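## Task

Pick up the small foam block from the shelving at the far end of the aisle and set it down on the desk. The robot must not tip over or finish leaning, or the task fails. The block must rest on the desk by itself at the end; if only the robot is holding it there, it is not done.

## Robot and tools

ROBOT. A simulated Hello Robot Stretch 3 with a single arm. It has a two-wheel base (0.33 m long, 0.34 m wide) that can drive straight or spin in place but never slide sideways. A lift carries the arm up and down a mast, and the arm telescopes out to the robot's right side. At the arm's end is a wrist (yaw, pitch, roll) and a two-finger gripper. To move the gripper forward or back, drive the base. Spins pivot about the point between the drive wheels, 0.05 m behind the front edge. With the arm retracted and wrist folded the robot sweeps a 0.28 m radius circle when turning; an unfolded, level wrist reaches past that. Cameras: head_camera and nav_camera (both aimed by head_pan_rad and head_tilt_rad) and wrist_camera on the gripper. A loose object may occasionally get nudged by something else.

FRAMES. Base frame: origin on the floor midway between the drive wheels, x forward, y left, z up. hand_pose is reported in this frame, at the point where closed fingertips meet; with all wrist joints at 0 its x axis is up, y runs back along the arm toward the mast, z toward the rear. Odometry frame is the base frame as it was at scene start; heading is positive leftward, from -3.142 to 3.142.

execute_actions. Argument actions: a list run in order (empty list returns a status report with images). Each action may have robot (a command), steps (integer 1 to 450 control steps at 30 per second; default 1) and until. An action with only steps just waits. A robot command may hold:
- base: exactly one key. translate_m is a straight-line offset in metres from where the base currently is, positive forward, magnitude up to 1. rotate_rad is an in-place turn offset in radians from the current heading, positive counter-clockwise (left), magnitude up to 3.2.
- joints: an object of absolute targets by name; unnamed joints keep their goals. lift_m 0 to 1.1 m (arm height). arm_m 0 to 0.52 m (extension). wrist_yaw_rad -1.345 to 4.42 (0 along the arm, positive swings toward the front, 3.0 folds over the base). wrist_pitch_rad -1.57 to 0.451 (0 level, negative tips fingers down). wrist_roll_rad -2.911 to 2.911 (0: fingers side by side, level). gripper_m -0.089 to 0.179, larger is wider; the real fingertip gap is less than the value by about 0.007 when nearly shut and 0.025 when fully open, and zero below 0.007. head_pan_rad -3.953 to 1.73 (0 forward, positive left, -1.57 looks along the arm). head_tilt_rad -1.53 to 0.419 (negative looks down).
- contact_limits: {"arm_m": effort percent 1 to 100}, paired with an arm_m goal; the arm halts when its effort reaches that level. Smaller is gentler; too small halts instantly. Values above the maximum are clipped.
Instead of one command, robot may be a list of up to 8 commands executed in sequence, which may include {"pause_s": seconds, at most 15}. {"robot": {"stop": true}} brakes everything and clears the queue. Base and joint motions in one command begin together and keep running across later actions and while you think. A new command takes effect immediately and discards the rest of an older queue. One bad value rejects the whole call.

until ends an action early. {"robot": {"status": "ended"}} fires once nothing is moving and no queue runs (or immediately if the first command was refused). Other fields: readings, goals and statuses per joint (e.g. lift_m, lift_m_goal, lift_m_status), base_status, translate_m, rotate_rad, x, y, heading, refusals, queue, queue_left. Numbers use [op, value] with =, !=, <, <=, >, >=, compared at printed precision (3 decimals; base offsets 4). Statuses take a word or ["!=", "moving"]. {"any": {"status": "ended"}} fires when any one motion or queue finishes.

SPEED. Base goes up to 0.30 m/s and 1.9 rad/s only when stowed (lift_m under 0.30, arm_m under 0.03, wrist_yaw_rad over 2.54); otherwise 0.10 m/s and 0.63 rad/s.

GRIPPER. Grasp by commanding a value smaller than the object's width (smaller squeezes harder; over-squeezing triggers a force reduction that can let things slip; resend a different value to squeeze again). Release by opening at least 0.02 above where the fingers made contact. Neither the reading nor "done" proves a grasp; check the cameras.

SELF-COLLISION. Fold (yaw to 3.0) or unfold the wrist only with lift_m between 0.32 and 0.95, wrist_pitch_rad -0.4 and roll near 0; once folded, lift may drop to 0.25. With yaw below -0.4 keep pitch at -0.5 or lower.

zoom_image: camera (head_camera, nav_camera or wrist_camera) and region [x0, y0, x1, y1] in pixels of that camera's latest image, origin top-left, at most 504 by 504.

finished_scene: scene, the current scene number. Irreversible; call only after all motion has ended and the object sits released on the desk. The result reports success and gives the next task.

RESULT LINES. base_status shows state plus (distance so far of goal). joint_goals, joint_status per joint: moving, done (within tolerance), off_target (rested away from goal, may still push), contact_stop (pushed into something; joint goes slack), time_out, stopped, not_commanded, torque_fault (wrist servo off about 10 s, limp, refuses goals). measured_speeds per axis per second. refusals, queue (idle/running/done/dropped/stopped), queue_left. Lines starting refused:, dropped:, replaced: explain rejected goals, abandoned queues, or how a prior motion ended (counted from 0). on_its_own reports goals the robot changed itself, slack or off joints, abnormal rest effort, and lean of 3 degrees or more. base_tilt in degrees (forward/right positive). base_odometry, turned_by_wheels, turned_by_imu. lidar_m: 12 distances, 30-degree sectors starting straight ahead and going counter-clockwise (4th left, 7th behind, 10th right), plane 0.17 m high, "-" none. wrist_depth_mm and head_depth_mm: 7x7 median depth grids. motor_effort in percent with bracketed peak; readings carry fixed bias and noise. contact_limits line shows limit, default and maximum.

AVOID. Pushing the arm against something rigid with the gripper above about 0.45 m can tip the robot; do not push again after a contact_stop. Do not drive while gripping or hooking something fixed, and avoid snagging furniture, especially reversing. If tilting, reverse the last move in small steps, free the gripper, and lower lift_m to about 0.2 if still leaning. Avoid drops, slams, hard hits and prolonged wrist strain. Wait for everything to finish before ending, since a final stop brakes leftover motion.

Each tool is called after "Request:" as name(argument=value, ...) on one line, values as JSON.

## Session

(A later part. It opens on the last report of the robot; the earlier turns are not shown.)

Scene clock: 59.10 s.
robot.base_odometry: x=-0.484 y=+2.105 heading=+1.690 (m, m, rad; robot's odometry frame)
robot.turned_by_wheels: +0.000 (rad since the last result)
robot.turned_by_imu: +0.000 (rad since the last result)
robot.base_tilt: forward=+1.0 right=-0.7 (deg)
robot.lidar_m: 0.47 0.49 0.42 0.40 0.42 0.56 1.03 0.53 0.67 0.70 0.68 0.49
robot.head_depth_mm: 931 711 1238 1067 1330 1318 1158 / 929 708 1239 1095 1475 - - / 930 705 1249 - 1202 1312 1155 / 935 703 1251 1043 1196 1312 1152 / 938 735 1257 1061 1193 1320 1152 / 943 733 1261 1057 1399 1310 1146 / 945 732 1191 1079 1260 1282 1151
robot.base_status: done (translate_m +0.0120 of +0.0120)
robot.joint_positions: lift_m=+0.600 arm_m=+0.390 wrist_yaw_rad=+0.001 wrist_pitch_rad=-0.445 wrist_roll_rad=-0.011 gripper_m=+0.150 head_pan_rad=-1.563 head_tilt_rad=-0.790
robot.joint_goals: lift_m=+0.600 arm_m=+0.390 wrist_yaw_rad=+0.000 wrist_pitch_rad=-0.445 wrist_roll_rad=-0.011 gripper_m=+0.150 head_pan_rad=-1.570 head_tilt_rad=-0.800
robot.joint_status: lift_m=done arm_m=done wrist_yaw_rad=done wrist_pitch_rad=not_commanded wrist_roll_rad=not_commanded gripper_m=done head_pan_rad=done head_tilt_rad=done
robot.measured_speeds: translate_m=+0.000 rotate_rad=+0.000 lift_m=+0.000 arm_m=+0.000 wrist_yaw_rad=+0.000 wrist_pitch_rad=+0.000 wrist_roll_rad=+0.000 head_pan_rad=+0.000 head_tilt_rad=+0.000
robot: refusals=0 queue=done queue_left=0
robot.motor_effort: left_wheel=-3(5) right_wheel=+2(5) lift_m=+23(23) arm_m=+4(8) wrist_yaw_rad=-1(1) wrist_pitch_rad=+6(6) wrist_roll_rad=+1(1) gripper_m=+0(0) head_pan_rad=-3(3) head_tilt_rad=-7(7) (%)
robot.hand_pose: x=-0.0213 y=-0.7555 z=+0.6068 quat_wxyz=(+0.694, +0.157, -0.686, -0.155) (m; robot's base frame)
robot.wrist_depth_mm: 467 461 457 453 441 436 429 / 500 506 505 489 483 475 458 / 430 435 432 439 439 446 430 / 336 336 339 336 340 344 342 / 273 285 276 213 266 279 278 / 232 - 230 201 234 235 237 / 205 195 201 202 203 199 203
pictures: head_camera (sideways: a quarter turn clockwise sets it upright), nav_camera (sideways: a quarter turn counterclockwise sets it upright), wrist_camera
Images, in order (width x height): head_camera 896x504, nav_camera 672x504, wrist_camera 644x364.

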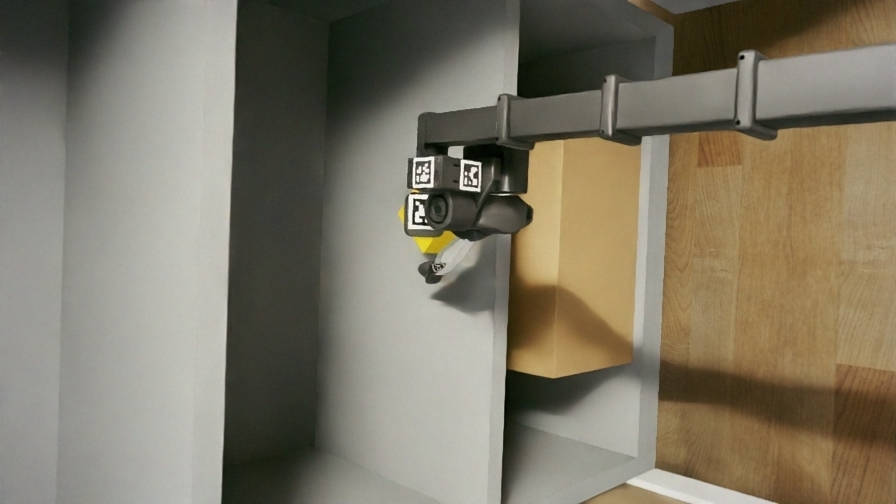

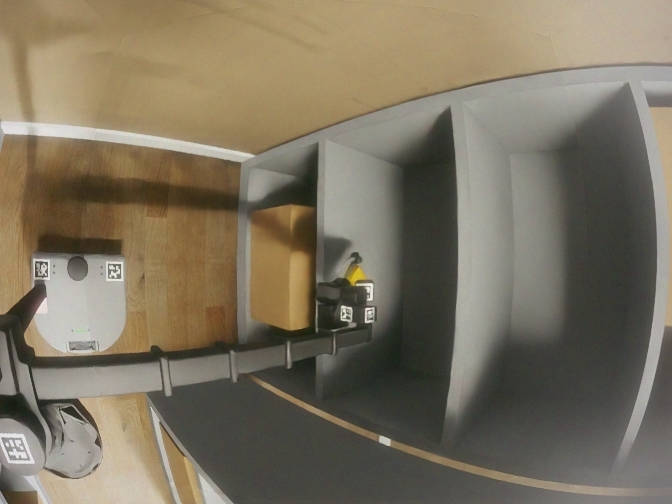

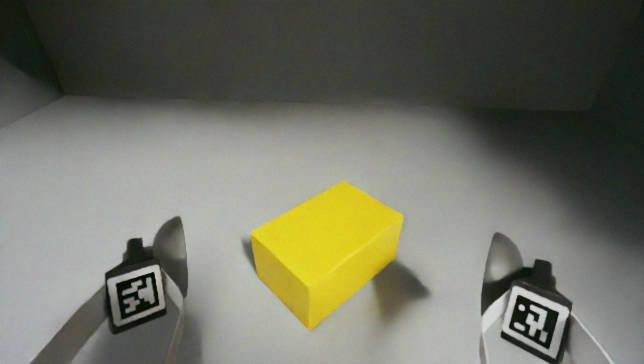

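Request:
execute_actions(actions=[{"robot":[{"joints":{"lift_m":0.59,"arm_m":0.42}},{"joints":{"gripper_m":0.0}},{"joints":{"lift_m":0.64}},{"joints":{"arm_m":0.0}}],"steps":450,"until":{"robot":{"status":"ended"}}}])

Scene clock: 70.50 s.
robot.base_odometry: x=-0.484 y=+2.105 heading=+1.690 (m, m, rad; robot's odometry frame)
robot.turned_by_wheels: +0.000 (rad since the last result)
robot.turned_by_imu: +0.001 (rad since the last result)
robot.base_tilt: forward=+0.9 right=-0.8 (deg)
robot.lidar_m: 0.47 0.49 0.42 0.40 0.42 0.57 1.03 0.53 0.67 0.70 0.68 0.49
robot.head_depth_mm: 931 710 1236 1065 1329 1322 1188 / 929 707 1236 1065 1407 1319 1214 / 933 704 1244 1051 1197 1315 - / 932 704 1252 1035 1199 1325 1148 / 941 733 1260 1059 1195 1315 1151 / 942 731 1263 1056 1397 1308 1147 / 943 731 1184 1084 1264 1284 1148
robot.base_status: done (translate_m +0.0120 of +0.0120)
robot.joint_positions: lift_m=+0.640 arm_m=+0.000 wrist_yaw_rad=+0.000 wrist_pitch_rad=-0.444 wrist_roll_rad=-0.011 gripper_m=+0.000 head_pan_rad=-1.563 head_tilt_rad=-0.790
robot.joint_goals: lift_m=+0.640 arm_m=+0.000 wrist_yaw_rad=+0.000 wrist_pitch_rad=-0.444 wrist_roll_rad=-0.011 gripper_m=+0.000 head_pan_rad=-1.570 head_tilt_rad=-0.800
robot.joint_status: lift_m=done arm_m=done wrist_yaw_rad=done wrist_pitch_rad=not_commanded wrist_roll_rad=not_commanded gripper_m=done head_pan_rad=done head_tilt_rad=done
robot.measured_speeds: translate_m=+0.000 rotate_rad=+0.000 lift_m=+0.000 arm_m=+0.000 wrist_yaw_rad=+0.000 wrist_pitch_rad=+0.000 wrist_roll_rad=+0.000 head_pan_rad=+0.000 head_tilt_rad=+0.000
robot: refusals=0 queue=done queue_left=0
robot.motor_effort: left_wheel=-3(4) right_wheel=+2(4) lift_m=+27(28) arm_m=-2(2) wrist_yaw_rad=+0(5) wrist_pitch_rad=+6(6) wrist_roll_rad=+0(0) gripper_m=-2(88) head_pan_rad=-3(3) head_tilt_rad=-7(7) (%)
robot.hand_pose: x=-0.0214 y=-0.3663 z=+0.6467 quat_wxyz=(+0.694, +0.157, -0.686, -0.155) (m; robot's base frame)
robot.wrist_depth_mm: 499 705 799 814 787 770 491 / 507 669 753 753 773 705 489 / 518 520 524 527 536 541 487 / 550 728 760 702 729 676 500 / 564 736 642 618 637 730 538 / 571 742 775 - 800 724 548 / 581 764 771 758 749 745 548
pictures: head_camera (sideways: a quarter turn clockwise sets it upright), nav_camera (sideways: a quarter turn counterclockwise sets it upright), wrist_camera
Images, in order (width x height): head_camera 896x504, nav_camera 672x504, wrist_camera 644x364.

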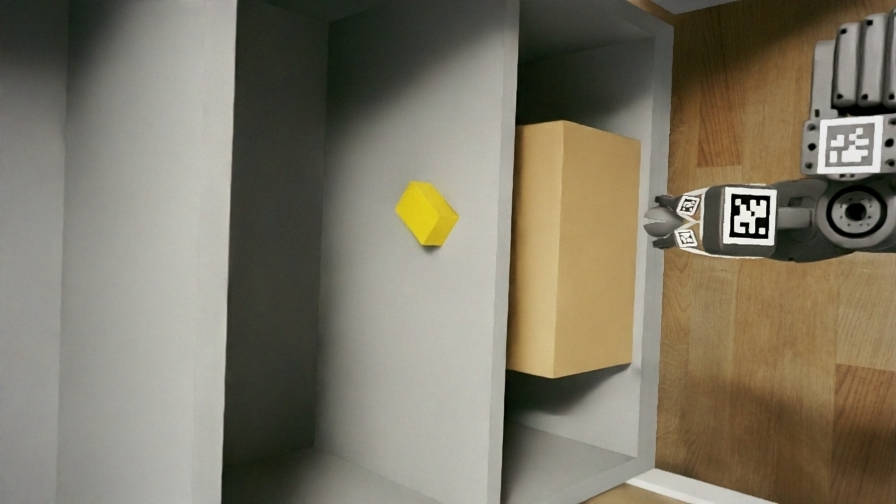

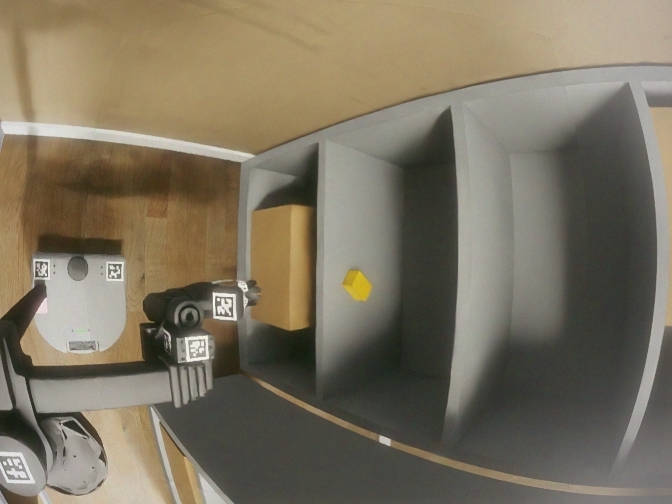

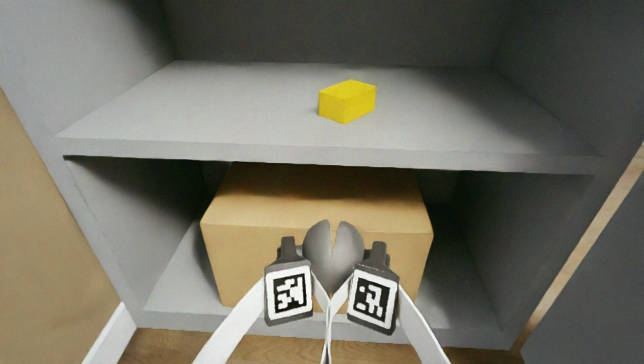

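Too high.

Request:
execute_actions(actions=[{"robot":[{"base":{"translate_m":-0.015},"joints":{"lift_m":0.60,"arm_m":0.40,"gripper_m":0.15}},{"joints":{"lift_m":0.555}},{"joints":{"gripper_m":0.02}},{"joints":{"lift_m":0.60}}],"steps":450,"until":{"robot":{"status":"ended"}}}])

Scene clock: 81.50 s.
robot.base_odometry: x=-0.482 y=+2.090 heading=+1.690 (m, m, rad; robot's odometry frame)
robot.turned_by_wheels: +0.000 (rad since the last result)
robot.turned_by_imu: +0.000 (rad since the last result)
robot.base_tilt: forward=+1.0 right=-0.7 (deg)
robot.lidar_m: 0.49 0.50 0.42 0.40 0.42 0.55 1.03 0.52 0.65 0.70 0.70 0.51
robot.head_depth_mm: 930 709 1233 1072 1284 1290 1160 / 930 709 1243 1093 - - - / 931 705 1242 - 1199 1315 1154 / 936 735 1254 1062 1200 1316 1148 / 940 733 1260 1059 1200 1308 1150 / 941 732 1265 1057 1369 1313 1150 / 942 728 1221 1083 1301 1283 1152
robot.base_status: done (translate_m -0.0150 of -0.0150)
robot.joint_positions: lift_m=+0.600 arm_m=+0.400 wrist_yaw_rad=+0.000 wrist_pitch_rad=-0.446 wrist_roll_rad=-0.011 gripper_m=+0.020 head_pan_rad=-1.563 head_tilt_rad=-0.790
robot.joint_goals: lift_m=+0.600 arm_m=+0.400 wrist_yaw_rad=+0.000 wrist_pitch_rad=-0.446 wrist_roll_rad=-0.011 gripper_m=+0.020 head_pan_rad=-1.570 head_tilt_rad=-0.800
robot.joint_status: lift_m=done arm_m=done wrist_yaw_rad=done wrist_pitch_rad=not_commanded wrist_roll_rad=not_commanded gripper_m=done head_pan_rad=done head_tilt_rad=done
robot.measured_speeds: translate_m=+0.000 rotate_rad=+0.000 lift_m=+0.000 arm_m=+0.000 wrist_yaw_rad=+0.000 wrist_pitch_rad=+0.000 wrist_roll_rad=+0.000 head_pan_rad=+0.000 head_tilt_rad=+0.000
robot: refusals=0 queue=done queue_left=0
robot.motor_effort: left_wheel=-1(9) right_wheel=+1(2) lift_m=+28(29) arm_m=+3(3) wrist_yaw_rad=+0(1) wrist_pitch_rad=+7(7) wrist_roll_rad=+1(1) gripper_m=+0(85) head_pan_rad=-3(3) head_tilt_rad=-6(6) (%)
robot.hand_pose: x=-0.0214 y=-0.7654 z=+0.6063 quat_wxyz=(+0.693, +0.158, -0.686, -0.156) (m; robot's base frame)
robot.wrist_depth_mm: 461 456 448 437 434 429 420 / 491 503 489 484 477 468 445 / 429 430 430 431 440 439 417 / 332 335 335 336 342 341 342 / 272 272 275 220 267 277 278 / 231 232 234 195 238 234 233 / 200 201 201 201 199 203 203
pictures: head_camera (sideways: a quarter turn clockwise sets it upright), nav_camera (sideways: a quarter turn counterclockwise sets it upright), wrist_camera
Images, in order (width x height): head_camera 896x504, nav_camera 672x504, wrist_camera 644x364.

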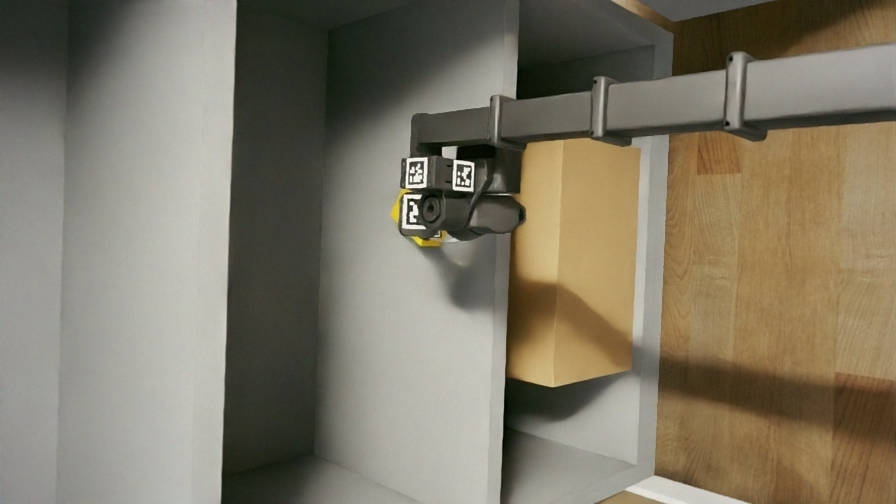

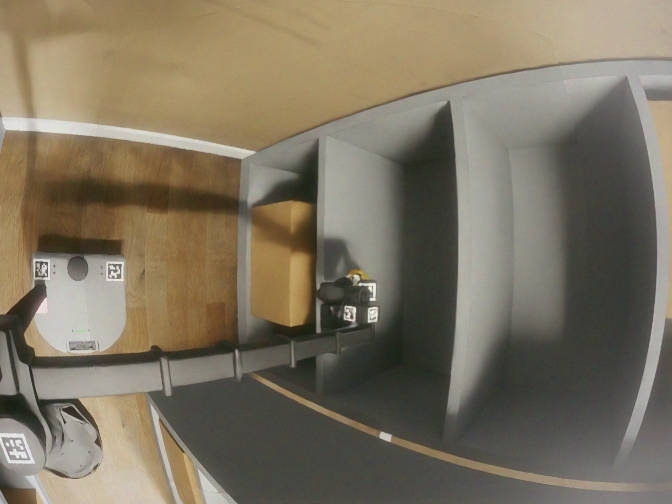

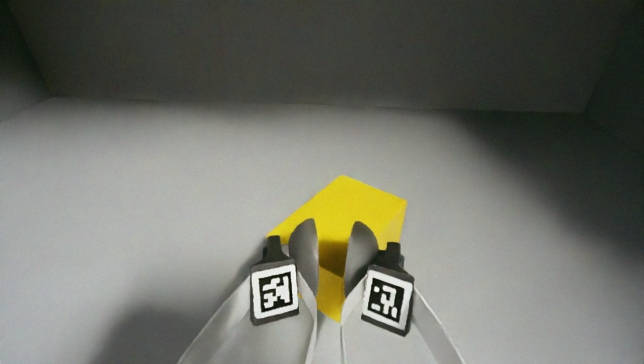

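? Inspect lower.

Request:
execute_actions(actions=[{"robot":[{"joints":{"gripper_m":0.15}},{"joints":{"lift_m":0.53,"arm_m":0.44}}],"steps":450,"until":{"robot":{"status":"ended"}}}])

Scene clock: 86.40 s.
robot.base_odometry: x=-0.482 y=+2.090 heading=+1.690 (m, m, rad; robot's odometry frame)
robot.turned_by_wheels: +0.000 (rad since the last result)
robot.turned_by_imu: +0.000 (rad since the last result)
robot.base_tilt: forward=+0.9 right=-0.8 (deg)
robot.lidar_m: 0.49 0.50 0.42 0.40 0.42 0.55 1.03 0.52 0.65 0.70 0.70 0.51
robot.head_depth_mm: 934 711 1232 1069 1283 1291 1161 / 929 711 1235 1084 1458 1317 - / 935 706 1241 1121 1188 1311 1154 / 934 738 1251 1061 1198 1318 1156 / 938 735 1259 1061 1194 1309 1149 / 941 734 1265 1058 1363 1313 1149 / 947 730 1225 1085 1298 1279 1148
robot.base_status: done (translate_m -0.0150 of -0.0150)
robot.joint_positions: lift_m=+0.540 arm_m=+0.439 wrist_yaw_rad=+0.000 wrist_pitch_rad=-0.421 wrist_roll_rad=-0.011 gripper_m=+0.150 head_pan_rad=-1.563 head_tilt_rad=-0.791
robot.joint_goals: lift_m=+0.539 arm_m=+0.440 wrist_yaw_rad=+0.000 wrist_pitch_rad=-0.421 wrist_roll_rad=-0.011 gripper_m=+0.150 head_pan_rad=-1.570 head_tilt_rad=-0.800
robot.joint_status: lift_m=contact_stop arm_m=done wrist_yaw_rad=done wrist_pitch_rad=not_commanded wrist_roll_rad=not_commanded gripper_m=done head_pan_rad=done head_tilt_rad=done
robot.measured_speeds: translate_m=+0.000 rotate_rad=+0.000 lift_m=+0.003 arm_m=+0.000 wrist_yaw_rad=+0.000 wrist_pitch_rad=+0.000 wrist_roll_rad=+0.000 head_pan_rad=+0.000 head_tilt_rad=+0.000
robot: refusals=0 queue=dropped queue_left=0
robot.on_its_own: lift_m is slack since a contact_stop, until your next command for it (your +0.530 is given up)
robot.motor_effort: left_wheel=-3(5) right_wheel=+3(3) lift_m=+22(27) arm_m=+7(13) wrist_yaw_rad=+0(0) wrist_pitch_rad=-4(8) wrist_roll_rad=+1(0) gripper_m=-2(85) head_pan_rad=-3(4) head_tilt_rad=-7(7) (%)
robot.hand_pose: x=-0.0214 y=-0.8082 z=+0.5515 quat_wxyz=(+0.695, +0.149, -0.687, -0.147) (m; robot's base frame)
robot.wrist_depth_mm: 426 416 412 404 397 397 389 / 446 446 433 432 426 423 415 / 325 324 331 329 332 334 336 / 247 249 249 169 179 252 254 / 200 209 187 137 188 204 205 / 168 - 163 133 165 173 172 / - 142 146 143 146 142 149
pictures: head_camera (sideways: a quarter turn clockwise sets it upright), nav_camera (sideways: a quarter turn counterclockwise sets it upright), wrist_camera
Images, in order (width x height): head_camera 896x504, nav_camera 672x504, wrist_camera 644x364.

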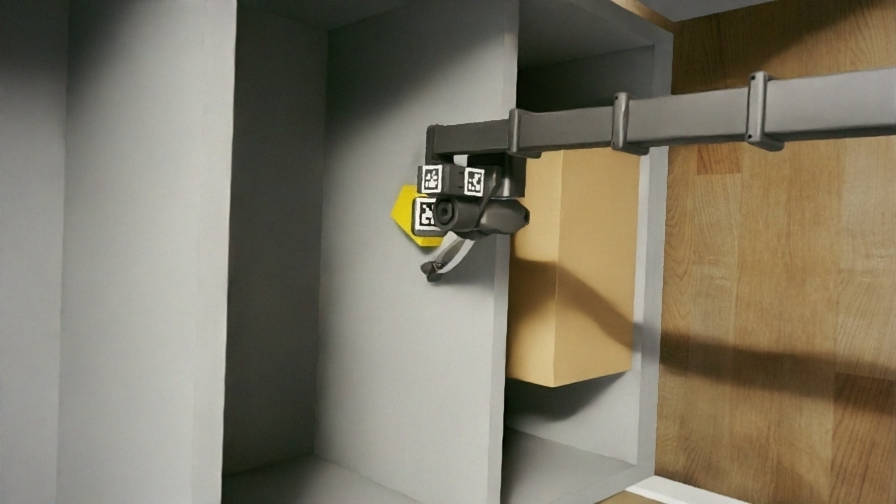

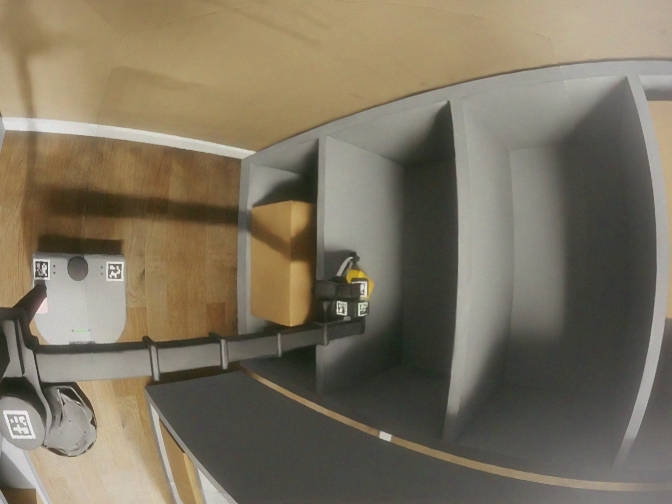

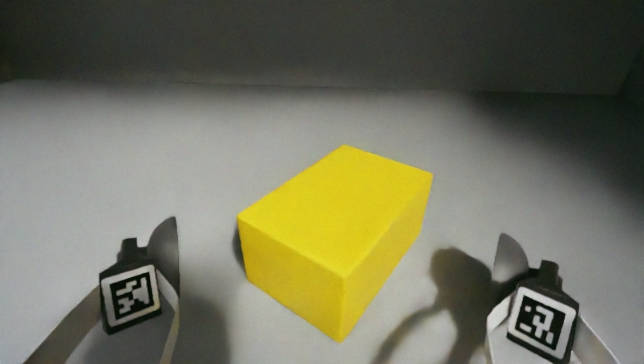

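Request:
execute_actions(actions=[{"robot":[{"joints":{"lift_m":0.555,"wrist_pitch_rad":-0.42}},{"joints":{"arm_m":0.46}},{"joints":{"gripper_m":0.01}},{"joints":{"lift_m":0.61}}],"steps":450,"until":{"robot":{"status":"ended"}}}])

Scene clock: 93.40 s.
robot.base_odometry: x=-0.482 y=+2.090 heading=+1.690 (m, m, rad; robot's odometry frame)
robot.turned_by_wheels: +0.000 (rad since the last result)
robot.turned_by_imu: +0.000 (rad since the last result)
robot.base_tilt: forward=+1.0 right=-0.7 (deg)
robot.lidar_m: 0.49 0.51 0.42 0.40 0.41 0.55 1.03 0.52 0.64 0.70 0.70 0.51
robot.head_depth_mm: 931 709 1237 1067 1279 1294 1159 / 929 707 1243 1084 1475 - 1134 / 931 703 1255 1009 1198 1314 1157 / 937 735 1253 1035 1192 1316 1151 / 938 733 1253 1058 1190 1312 1150 / 942 728 1263 1059 1364 1309 1146 / 945 728 1222 1083 1301 1281 1145
robot.base_status: done (translate_m -0.0150 of -0.0150)
robot.joint_positions: lift_m=+0.610 arm_m=+0.460 wrist_yaw_rad=+0.000 wrist_pitch_rad=-0.437 wrist_roll_rad=-0.011 gripper_m=+0.016 head_pan_rad=-1.563 head_tilt_rad=-0.791
robot.joint_goals: lift_m=+0.610 arm_m=+0.460 wrist_yaw_rad=+0.000 wrist_pitch_rad=-0.420 wrist_roll_rad=-0.011 gripper_m=+0.016 head_pan_rad=-1.570 head_tilt_rad=-0.800
robot.joint_status: lift_m=done arm_m=done wrist_yaw_rad=done wrist_pitch_rad=done wrist_roll_rad=not_commanded gripper_m=done head_pan_rad=done head_tilt_rad=done
robot.measured_speeds: translate_m=+0.000 rotate_rad=+0.000 lift_m=+0.000 arm_m=+0.000 wrist_yaw_rad=+0.000 wrist_pitch_rad=+0.000 wrist_roll_rad=+0.000 head_pan_rad=+0.000 head_tilt_rad=+0.000
robot: refusals=0 queue=done queue_left=0
robot.on_its_own: gripper_m is held at +0.016, not at your +0.010, by its stall guard, which is still easing
robot.motor_effort: left_wheel=-2(3) right_wheel=+2(3) lift_m=+28(29) arm_m=+3(11) wrist_yaw_rad=+0(0) wrist_pitch_rad=+7(8) wrist_roll_rad=+0(1) gripper_m=-2(97) head_pan_rad=-4(3) head_tilt_rad=-7(6) (%)
robot.hand_pose: x=-0.0214 y=-0.8266 z=+0.6183 quat_wxyz=(+0.694, +0.154, -0.686, -0.153) (m; robot's base frame)
robot.wrist_depth_mm: 404 401 392 387 382 375 372 / 445 435 427 420 412 409 399 / 461 457 452 450 445 442 426 / 356 357 361 330 362 363 366 / 290 291 302 152 163 293 294 / 245 247 137 130 130 249 249 / 212 213 208 139 203 214 214
pictures: head_camera (sideways: a quarter turn clockwise sets it upright), nav_camera (sideways: a quarter turn counterclockwise sets it upright), wrist_camera
Images, in order (width x height): head_camera 896x504, nav_camera 672x504, wrist_camera 644x364.

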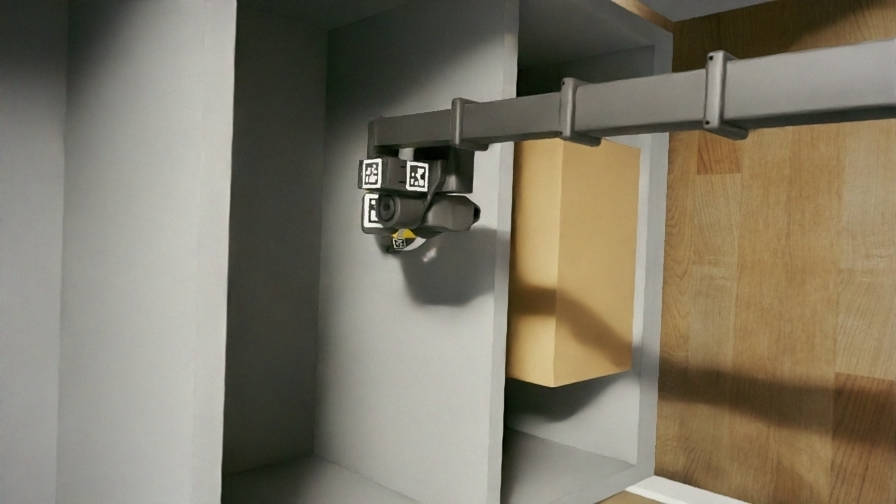

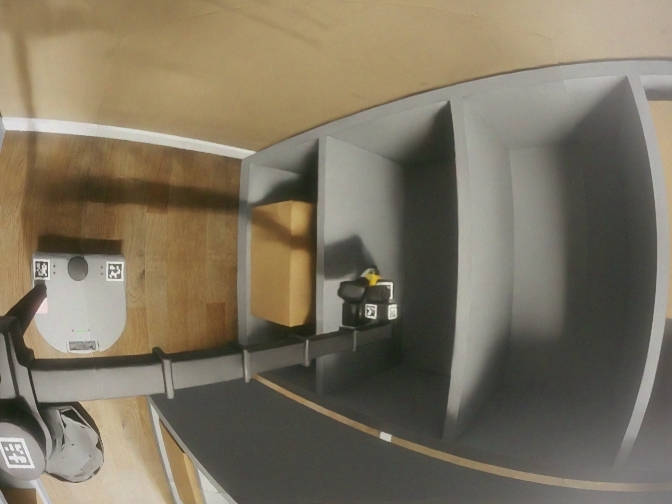

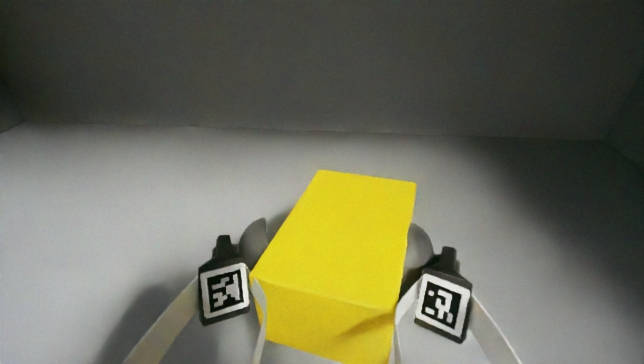

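Request:
execute_actions(actions=[{"robot":[{"joints":{"arm_m":0}},{"joints":{"wrist_yaw_rad":2.8,"head_pan_rad":-3.14,"head_tilt_rad":-0.6}},{"joints":{"lift_m":0.29}},{"base":{"rotate_rad":-0.02}},{"base":{"translate_m":-0.8}}],"steps":450,"until":{"robot":{"status":"ended"}}},{"steps":300,"until":{"robot":{"status":"ended"}}}])

Scene clock: 112.53 s.
robot.base_odometry: x=-0.403 y=+1.294 heading=+1.670 (m, m, rad; robot's odometry frame)
robot.turned_by_wheels: -0.020 (rad since the last result)
robot.turned_by_imu: -0.023 (rad since the last result)
robot.base_tilt: forward=+1.0 right=-0.7 (deg)
robot.lidar_m: 1.28 0.52 0.46 0.38 0.38 0.51 3.47 0.60 0.29 0.28 0.28 0.39
robot.head_depth_mm: 2967 3277 3191 2327 1826 1472 1082 / 2967 3380 3276 2307 1811 1483 1237 / 2953 3327 3240 2314 1799 1473 1247 / 2988 3352 3238 2283 1793 1473 1241 / 2969 3338 3186 2289 1780 1464 1239 / 3068 3378 3179 2302 1779 1456 1235 / 3040 3390 3168 2261 1722 839 1044
robot.base_status: done (translate_m -0.8000 of -0.8000)
robot.joint_positions: lift_m=+0.290 arm_m=+0.000 wrist_yaw_rad=+2.798 wrist_pitch_rad=-0.438 wrist_roll_rad=-0.011 gripper_m=+0.017 head_pan_rad=-3.133 head_tilt_rad=-0.605
robot.joint_goals: lift_m=+0.290 arm_m=+0.000 wrist_yaw_rad=+2.800 wrist_pitch_rad=-0.420 wrist_roll_rad=-0.011 gripper_m=+0.016 head_pan_rad=-3.140 head_tilt_rad=-0.600
robot.joint_status: lift_m=done arm_m=done wrist_yaw_rad=done wrist_pitch_rad=done wrist_roll_rad=not_commanded gripper_m=done head_pan_rad=done head_tilt_rad=done
robot.measured_speeds: translate_m=+0.000 rotate_rad=+0.000 lift_m=+0.000 arm_m=+0.000 wrist_yaw_rad=+0.000 wrist_pitch_rad=+0.000 wrist_roll_rad=+0.000 head_pan_rad=+0.000 head_tilt_rad=+0.000
robot: refusals=0 queue=done queue_left=0
robot.on_its_own: gripper_m is held at +0.016, not at your +0.010, by its stall guard, which is not easing now
robot.motor_effort: left_wheel=+1(11) right_wheel=+0(5) lift_m=+23(27) arm_m=-2(6) wrist_yaw_rad=+2(5) wrist_pitch_rad=+8(8) wrist_roll_rad=+0(0) gripper_m=-21(21) head_pan_rad=-3(41) head_tilt_rad=+4(27) (%)
robot.hand_pose: x=+0.0534 y=+0.0636 z=+0.2984 quat_wxyz=(+0.269, +0.703, +0.035, +0.658) (m; robot's base frame)
robot.wrist_depth_mm: - 460 751 801 464 668 589 / - 375 803 820 491 701 622 / - 409 781 755 539 739 675 / 397 443 594 547 563 668 701 / 438 - 507 153 163 594 605 / 463 - 137 131 130 500 502 / 457 - - 138 416 436 435
pictures: head_camera (sideways: a quarter turn clockwise sets it upright), nav_camera (sideways: a quarter turn counterclockwise sets it upright), wrist_camera
Images, in order (width x height): head_camera 896x504, nav_camera 672x504, wrist_camera 644x364.

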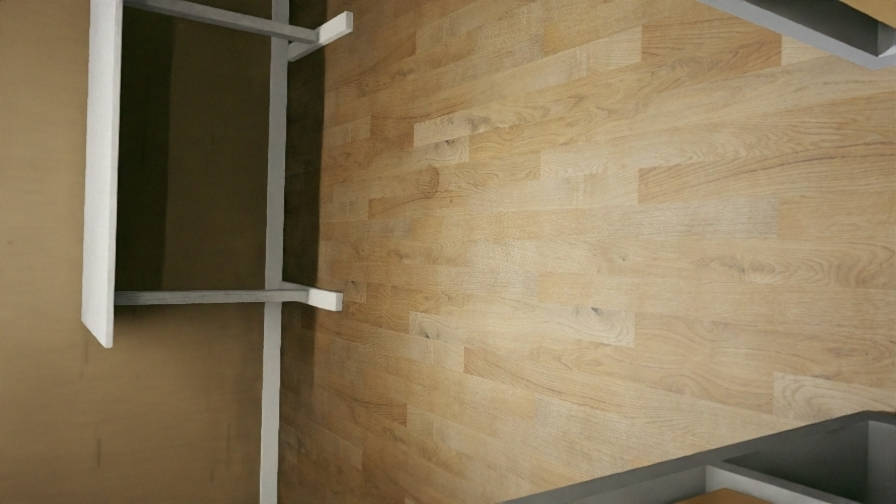

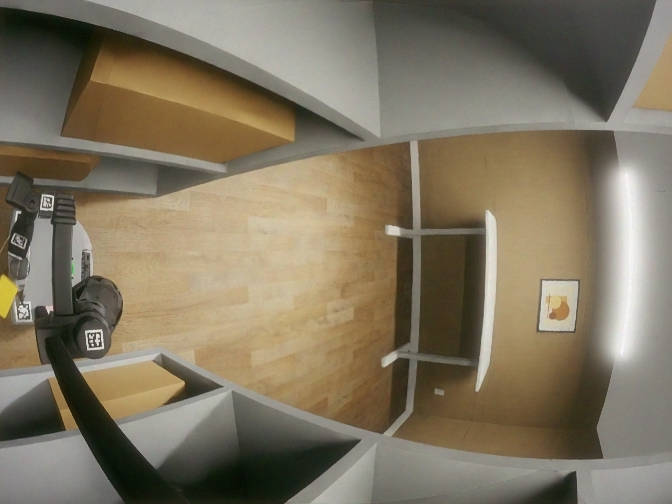

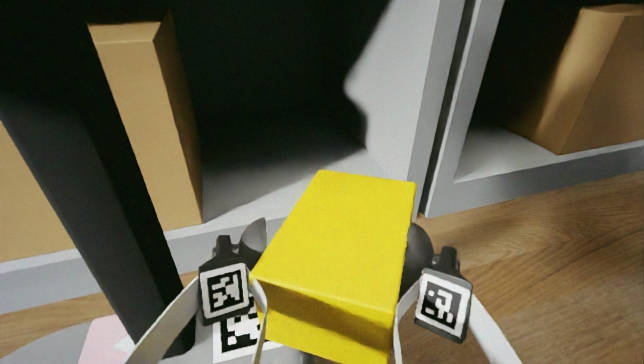

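Request:
execute_actions(actions=[{"robot":[{"base":{"rotate_rad":-0.05}},{"base":{"translate_m":-1}},{"base":{"rotate_rad":-0.2}},{"base":{"translate_m":-1}},{"base":{"translate_m":-0.3}},{"base":{"rotate_rad":-1.3},"joints":{"lift_m":0.9,"head_pan_rad":-1.57,"head_tilt_rad":-0.7}},{"joints":{"wrist_yaw_rad":0}}],"steps":450,"until":{"robot":{"status":"ended"}}},{"steps":450,"until":{"robot":{"status":"ended"}}}])

Scene clock: 138.57 s.
robot.base_odometry: x=-0.549 y=-0.990 heading=+0.120 (m, m, rad; robot's odometry frame)
robot.turned_by_wheels: -1.550 (rad since the last result)
robot.turned_by_imu: -1.537 (rad since the last result)
robot.base_tilt: forward=+0.9 right=-0.8 (deg)
robot.lidar_m: 2.29 2.35 1.81 1.65 2.11 1.52 1.46 1.50 0.93 1.25 1.04 1.74
robot.head_depth_mm: 1052 1022 703 556 1707 - - / 1057 1015 700 553 1709 - - / 1062 1012 698 551 505 - - / 1063 1004 695 570 1559 1387 1193 / 1062 998 692 568 1646 1387 1195 / 1064 992 688 565 1649 1388 1189 / 1073 986 687 565 1641 1381 1183
robot.base_status: done (rotate_rad -1.2999 of -1.3000)
robot.joint_positions: lift_m=+0.900 arm_m=+0.000 wrist_yaw_rad=+0.002 wrist_pitch_rad=-0.438 wrist_roll_rad=-0.011 gripper_m=+0.017 head_pan_rad=-1.577 head_tilt_rad=-0.691
robot.joint_goals: lift_m=+0.900 arm_m=+0.000 wrist_yaw_rad=+0.000 wrist_pitch_rad=-0.420 wrist_roll_rad=-0.011 gripper_m=+0.016 head_pan_rad=-1.570 head_tilt_rad=-0.700
robot.joint_status: lift_m=done arm_m=done wrist_yaw_rad=done wrist_pitch_rad=done wrist_roll_rad=not_commanded gripper_m=done head_pan_rad=done head_tilt_rad=done
robot.measured_speeds: translate_m=+0.000 rotate_rad=+0.000 lift_m=+0.000 arm_m=+0.000 wrist_yaw_rad=+0.000 wrist_pitch_rad=+0.000 wrist_roll_rad=+0.000 head_pan_rad=+0.000 head_tilt_rad=+0.000
robot: refusals=0 queue=done queue_left=0
robot.on_its_own: gripper_m is held at +0.016, not at your +0.010, by its stall guard, which is not easing now
robot.motor_effort: left_wheel=+3(13) right_wheel=-1(5) lift_m=+28(29) arm_m=-2(3) wrist_yaw_rad=-3(4) wrist_pitch_rad=+8(8) wrist_roll_rad=+0(1) gripper_m=-20(20) head_pan_rad=+3(40) head_tilt_rad=-6(20) (%)
robot.hand_pose: x=-0.0210 y=-0.3671 z=+0.9081 quat_wxyz=(+0.694, +0.155, -0.686, -0.152) (m; robot's base frame)
robot.wrist_depth_mm: 451 456 461 464 480 481 485 / 258 260 262 263 267 269 271 / 220 215 210 206 200 199 194 / 799 - - - - - 604 / 885 - - 152 163 - 711 / - - 138 130 130 - - / - - - 139 - - -
pictures: head_camera (sideways: a quarter turn clockwise sets it upright), nav_camera (sideways: a quarter turn counterclockwise sets it upright), wrist_camera
Images, in order (width x height): head_camera 896x504, nav_camera 672x504, wrist_camera 644x364.

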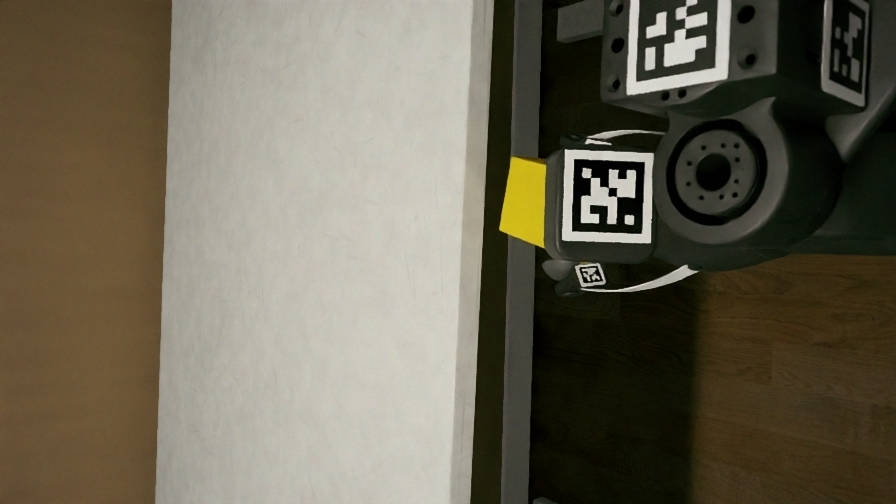

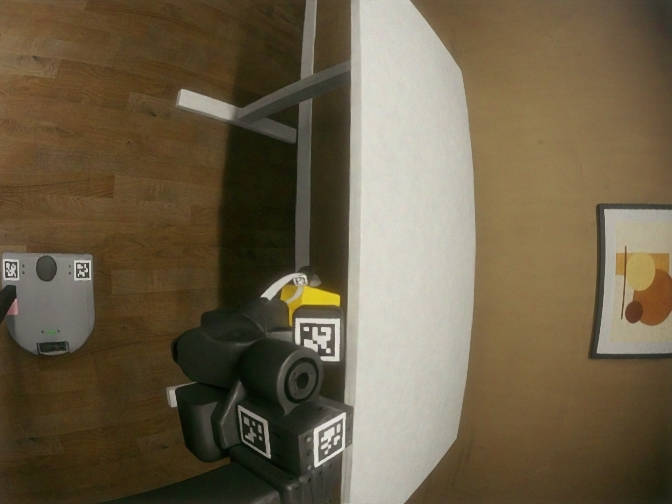

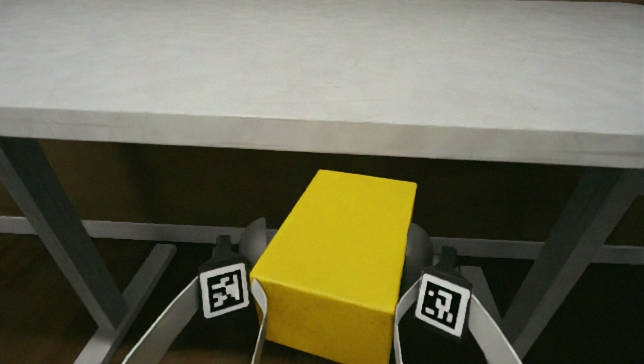

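Request:
execute_actions(actions=[{"robot":[{"joints":{"lift_m":1.07}},{"joints":{"arm_m":0.22}}],"steps":450,"until":{"robot":{"status":"ended"}}}])

Scene clock: 145.47 s.
robot.base_odometry: x=-0.549 y=-0.990 heading=+0.120 (m, m, rad; robot's odometry frame)
robot.turned_by_wheels: +0.000 (rad since the last result)
robot.turned_by_imu: +0.000 (rad since the last result)
robot.base_tilt: forward=+1.0 right=-0.8 (deg)
robot.lidar_m: 2.28 2.34 1.81 1.65 2.11 1.52 1.46 1.51 0.93 1.25 1.04 1.75
robot.head_depth_mm: - 877 703 555 1614 1394 1199 / - - 699 553 1665 1392 1202 / - - 668 552 1651 1393 1200 / 1047 1069 695 570 1649 1384 1195 / 1064 998 691 568 1654 1383 1188 / 1066 993 690 565 1641 1382 1190 / 1069 984 686 564 1640 1385 1185
robot.base_status: done (rotate_rad -1.2999 of -1.3000)
robot.joint_positions: lift_m=+1.070 arm_m=+0.220 wrist_yaw_rad=+0.001 wrist_pitch_rad=-0.438 wrist_roll_rad=-0.011 gripper_m=+0.017 head_pan_rad=-1.577 head_tilt_rad=-0.691
robot.joint_goals: lift_m=+1.070 arm_m=+0.220 wrist_yaw_rad=+0.000 wrist_pitch_rad=-0.420 wrist_roll_rad=-0.011 gripper_m=+0.016 head_pan_rad=-1.570 head_tilt_rad=-0.700
robot.joint_status: lift_m=done arm_m=done wrist_yaw_rad=done wrist_pitch_rad=done wrist_roll_rad=not_commanded gripper_m=done head_pan_rad=done head_tilt_rad=done
robot.measured_speeds: translate_m=+0.000 rotate_rad=+0.000 lift_m=+0.000 arm_m=+0.000 wrist_yaw_rad=+0.000 wrist_pitch_rad=+0.000 wrist_roll_rad=+0.000 head_pan_rad=+0.000 head_tilt_rad=+0.000
robot: refusals=0 queue=done queue_left=0
robot.on_its_own: gripper_m is held at +0.016, not at your +0.010, by its stall guard, which is not easing now
robot.motor_effort: left_wheel=+3(3) right_wheel=-1(1) lift_m=+27(30) arm_m=+3(8) wrist_yaw_rad=-1(2) wrist_pitch_rad=+8(8) wrist_roll_rad=+1(0) gripper_m=-21(21) head_pan_rad=+3(3) head_tilt_rad=-7(6) (%)
robot.hand_pose: x=-0.0213 y=-0.5865 z=+1.0781 quat_wxyz=(+0.694, +0.155, -0.686, -0.153) (m; robot's base frame)
robot.wrist_depth_mm: 745 720 712 720 683 694 676 / 773 777 746 742 750 737 734 / 561 566 566 568 565 580 574 / 433 435 435 403 439 442 441 / 355 354 364 152 163 357 359 / 297 300 137 130 130 301 303 / 255 258 251 139 247 260 260
pictures: head_camera (sideways: a quarter turn clockwise sets it upright), nav_camera (sideways: a quarter turn counterclockwise sets it upright), wrist_camera
Images, in order (width x height): head_camera 896x504, nav_camera 672x504, wrist_camera 644x364.

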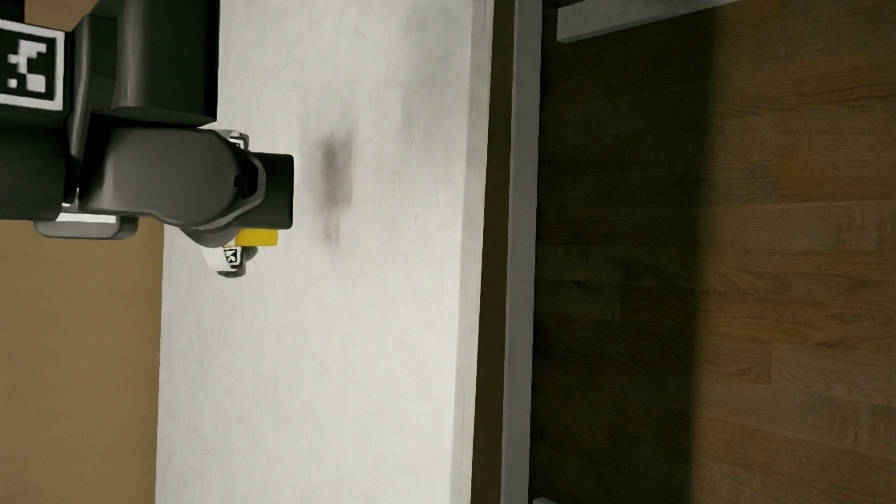

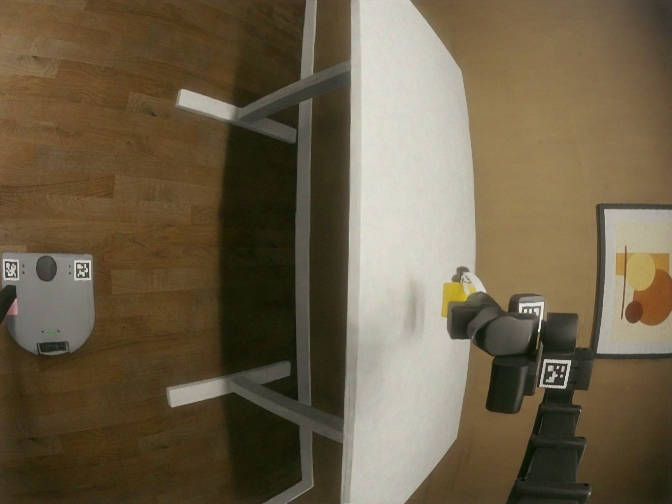

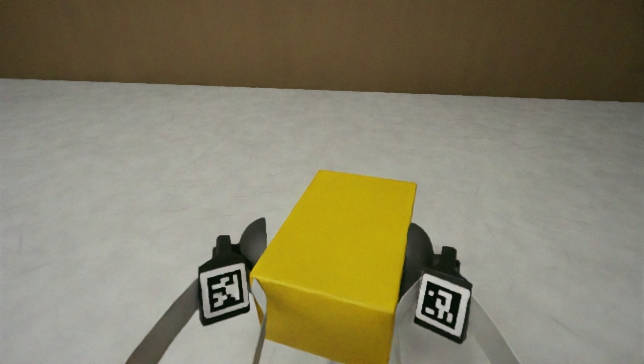

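Request:
execute_actions(actions=[{"robot":{"joints":{"lift_m":0.988}},"steps":200,"until":{"robot":{"status":"ended"}}},{"robot":[{"joints":{"gripper_m":0.15}},{"joints":{"lift_m":1.06}},{"joints":{"arm_m":0.05}}],"steps":300,"until":{"robot":{"status":"ended"}}}])

Request:
finished_scene(scene=1)

Scene clock: 156.50 s.
robot.base_odometry: x=-0.549 y=-0.990 heading=+0.120 (m, m, rad; robot's odometry frame)
robot.turned_by_wheels: +0.000 (rad since the last result)
robot.turned_by_imu: +0.000 (rad since the last result)
robot.base_tilt: forward=+1.0 right=-0.8 (deg)
robot.lidar_m: 2.29 2.35 1.81 1.65 2.10 1.52 1.46 1.51 0.93 1.25 1.04 1.74
robot.head_depth_mm: - - - - 1623 1401 1203 / 1019 - - - 1609 1394 1195 / 1029 - - - 1617 1391 1194 / 1063 1068 692 570 1650 1374 1198 / 1066 999 724 567 1649 1381 1193 / 1069 993 690 566 1636 1383 1188 / 1069 984 687 564 1650 1379 1182
robot.base_status: done (rotate_rad -1.2999 of -1.3000)
robot.joint_positions: lift_m=+1.060 arm_m=+0.050 wrist_yaw_rad=+0.001 wrist_pitch_rad=-0.437 wrist_roll_rad=-0.011 gripper_m=+0.150 head_pan_rad=-1.577 head_tilt_rad=-0.691
robot.joint_goals: lift_m=+1.060 arm_m=+0.050 wrist_yaw_rad=+0.000 wrist_pitch_rad=-0.420 wrist_roll_rad=-0.011 gripper_m=+0.150 head_pan_rad=-1.570 head_tilt_rad=-0.700
robot.joint_status: lift_m=done arm_m=done wrist_yaw_rad=done wrist_pitch_rad=done wrist_roll_rad=not_commanded gripper_m=done head_pan_rad=done head_tilt_rad=done
robot.measured_speeds: translate_m=+0.000 rotate_rad=+0.000 lift_m=+0.000 arm_m=+0.000 wrist_yaw_rad=+0.000 wrist_pitch_rad=+0.000 wrist_roll_rad=+0.000 head_pan_rad=+0.000 head_tilt_rad=+0.000
robot: refusals=0 queue=done queue_left=0
robot.motor_effort: left_wheel=+3(3) right_wheel=-1(1) lift_m=+28(29) arm_m=-3(9) wrist_yaw_rad=-1(1) wrist_pitch_rad=+8(8) wrist_roll_rad=+0(0) gripper_m=+0(83) head_pan_rad=+3(3) head_tilt_rad=-6(6) (%)
robot.hand_pose: x=-0.0213 y=-0.4172 z=+1.0682 quat_wxyz=(+0.694, +0.155, -0.686, -0.153) (m; robot's base frame)
robot.wrist_depth_mm: 902 884 858 852 845 830 811 / 776 772 784 768 781 797 793 / 541 540 547 550 553 556 559 / 419 421 421 355 421 430 426 / 337 353 342 324 346 344 346 / 287 - 288 288 291 288 290 / - - 262 257 251 244 250
pictures: head_camera (sideways: a quarter turn clockwise sets it upright), nav_camera (sideways: a quarter turn counterclockwise sets it upright), wrist_camera
Images, in order (width x height): head_camera 896x504, nav_camera 672x504, wrist_camera 644x364.

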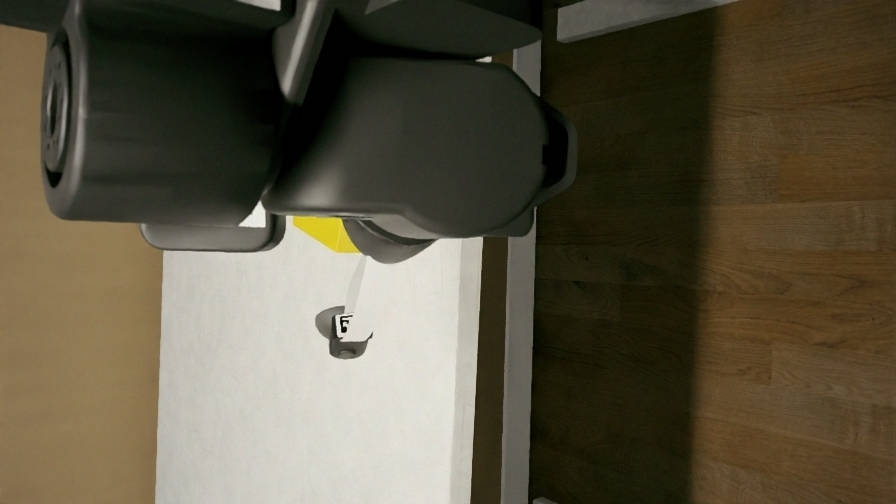

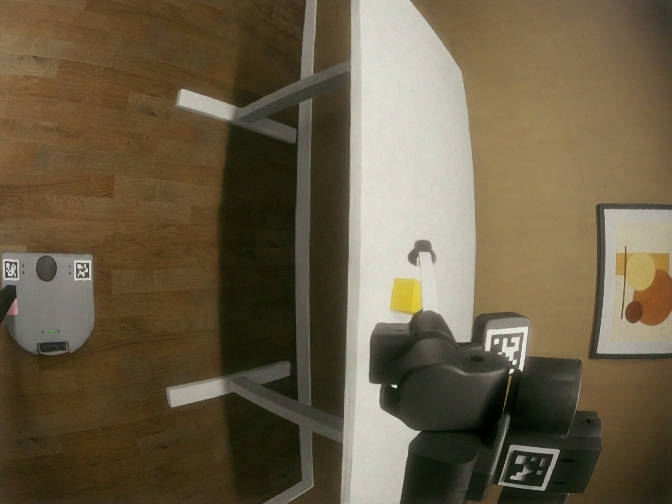

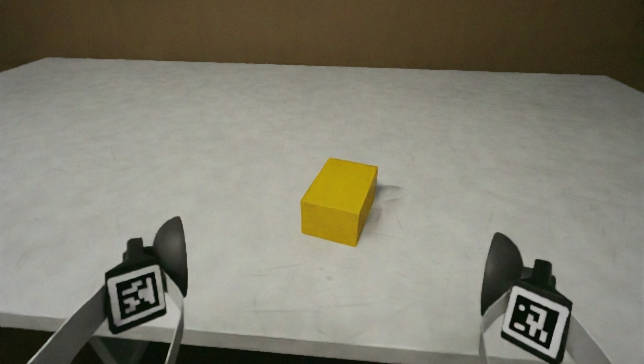

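The scene is finished: the task was done.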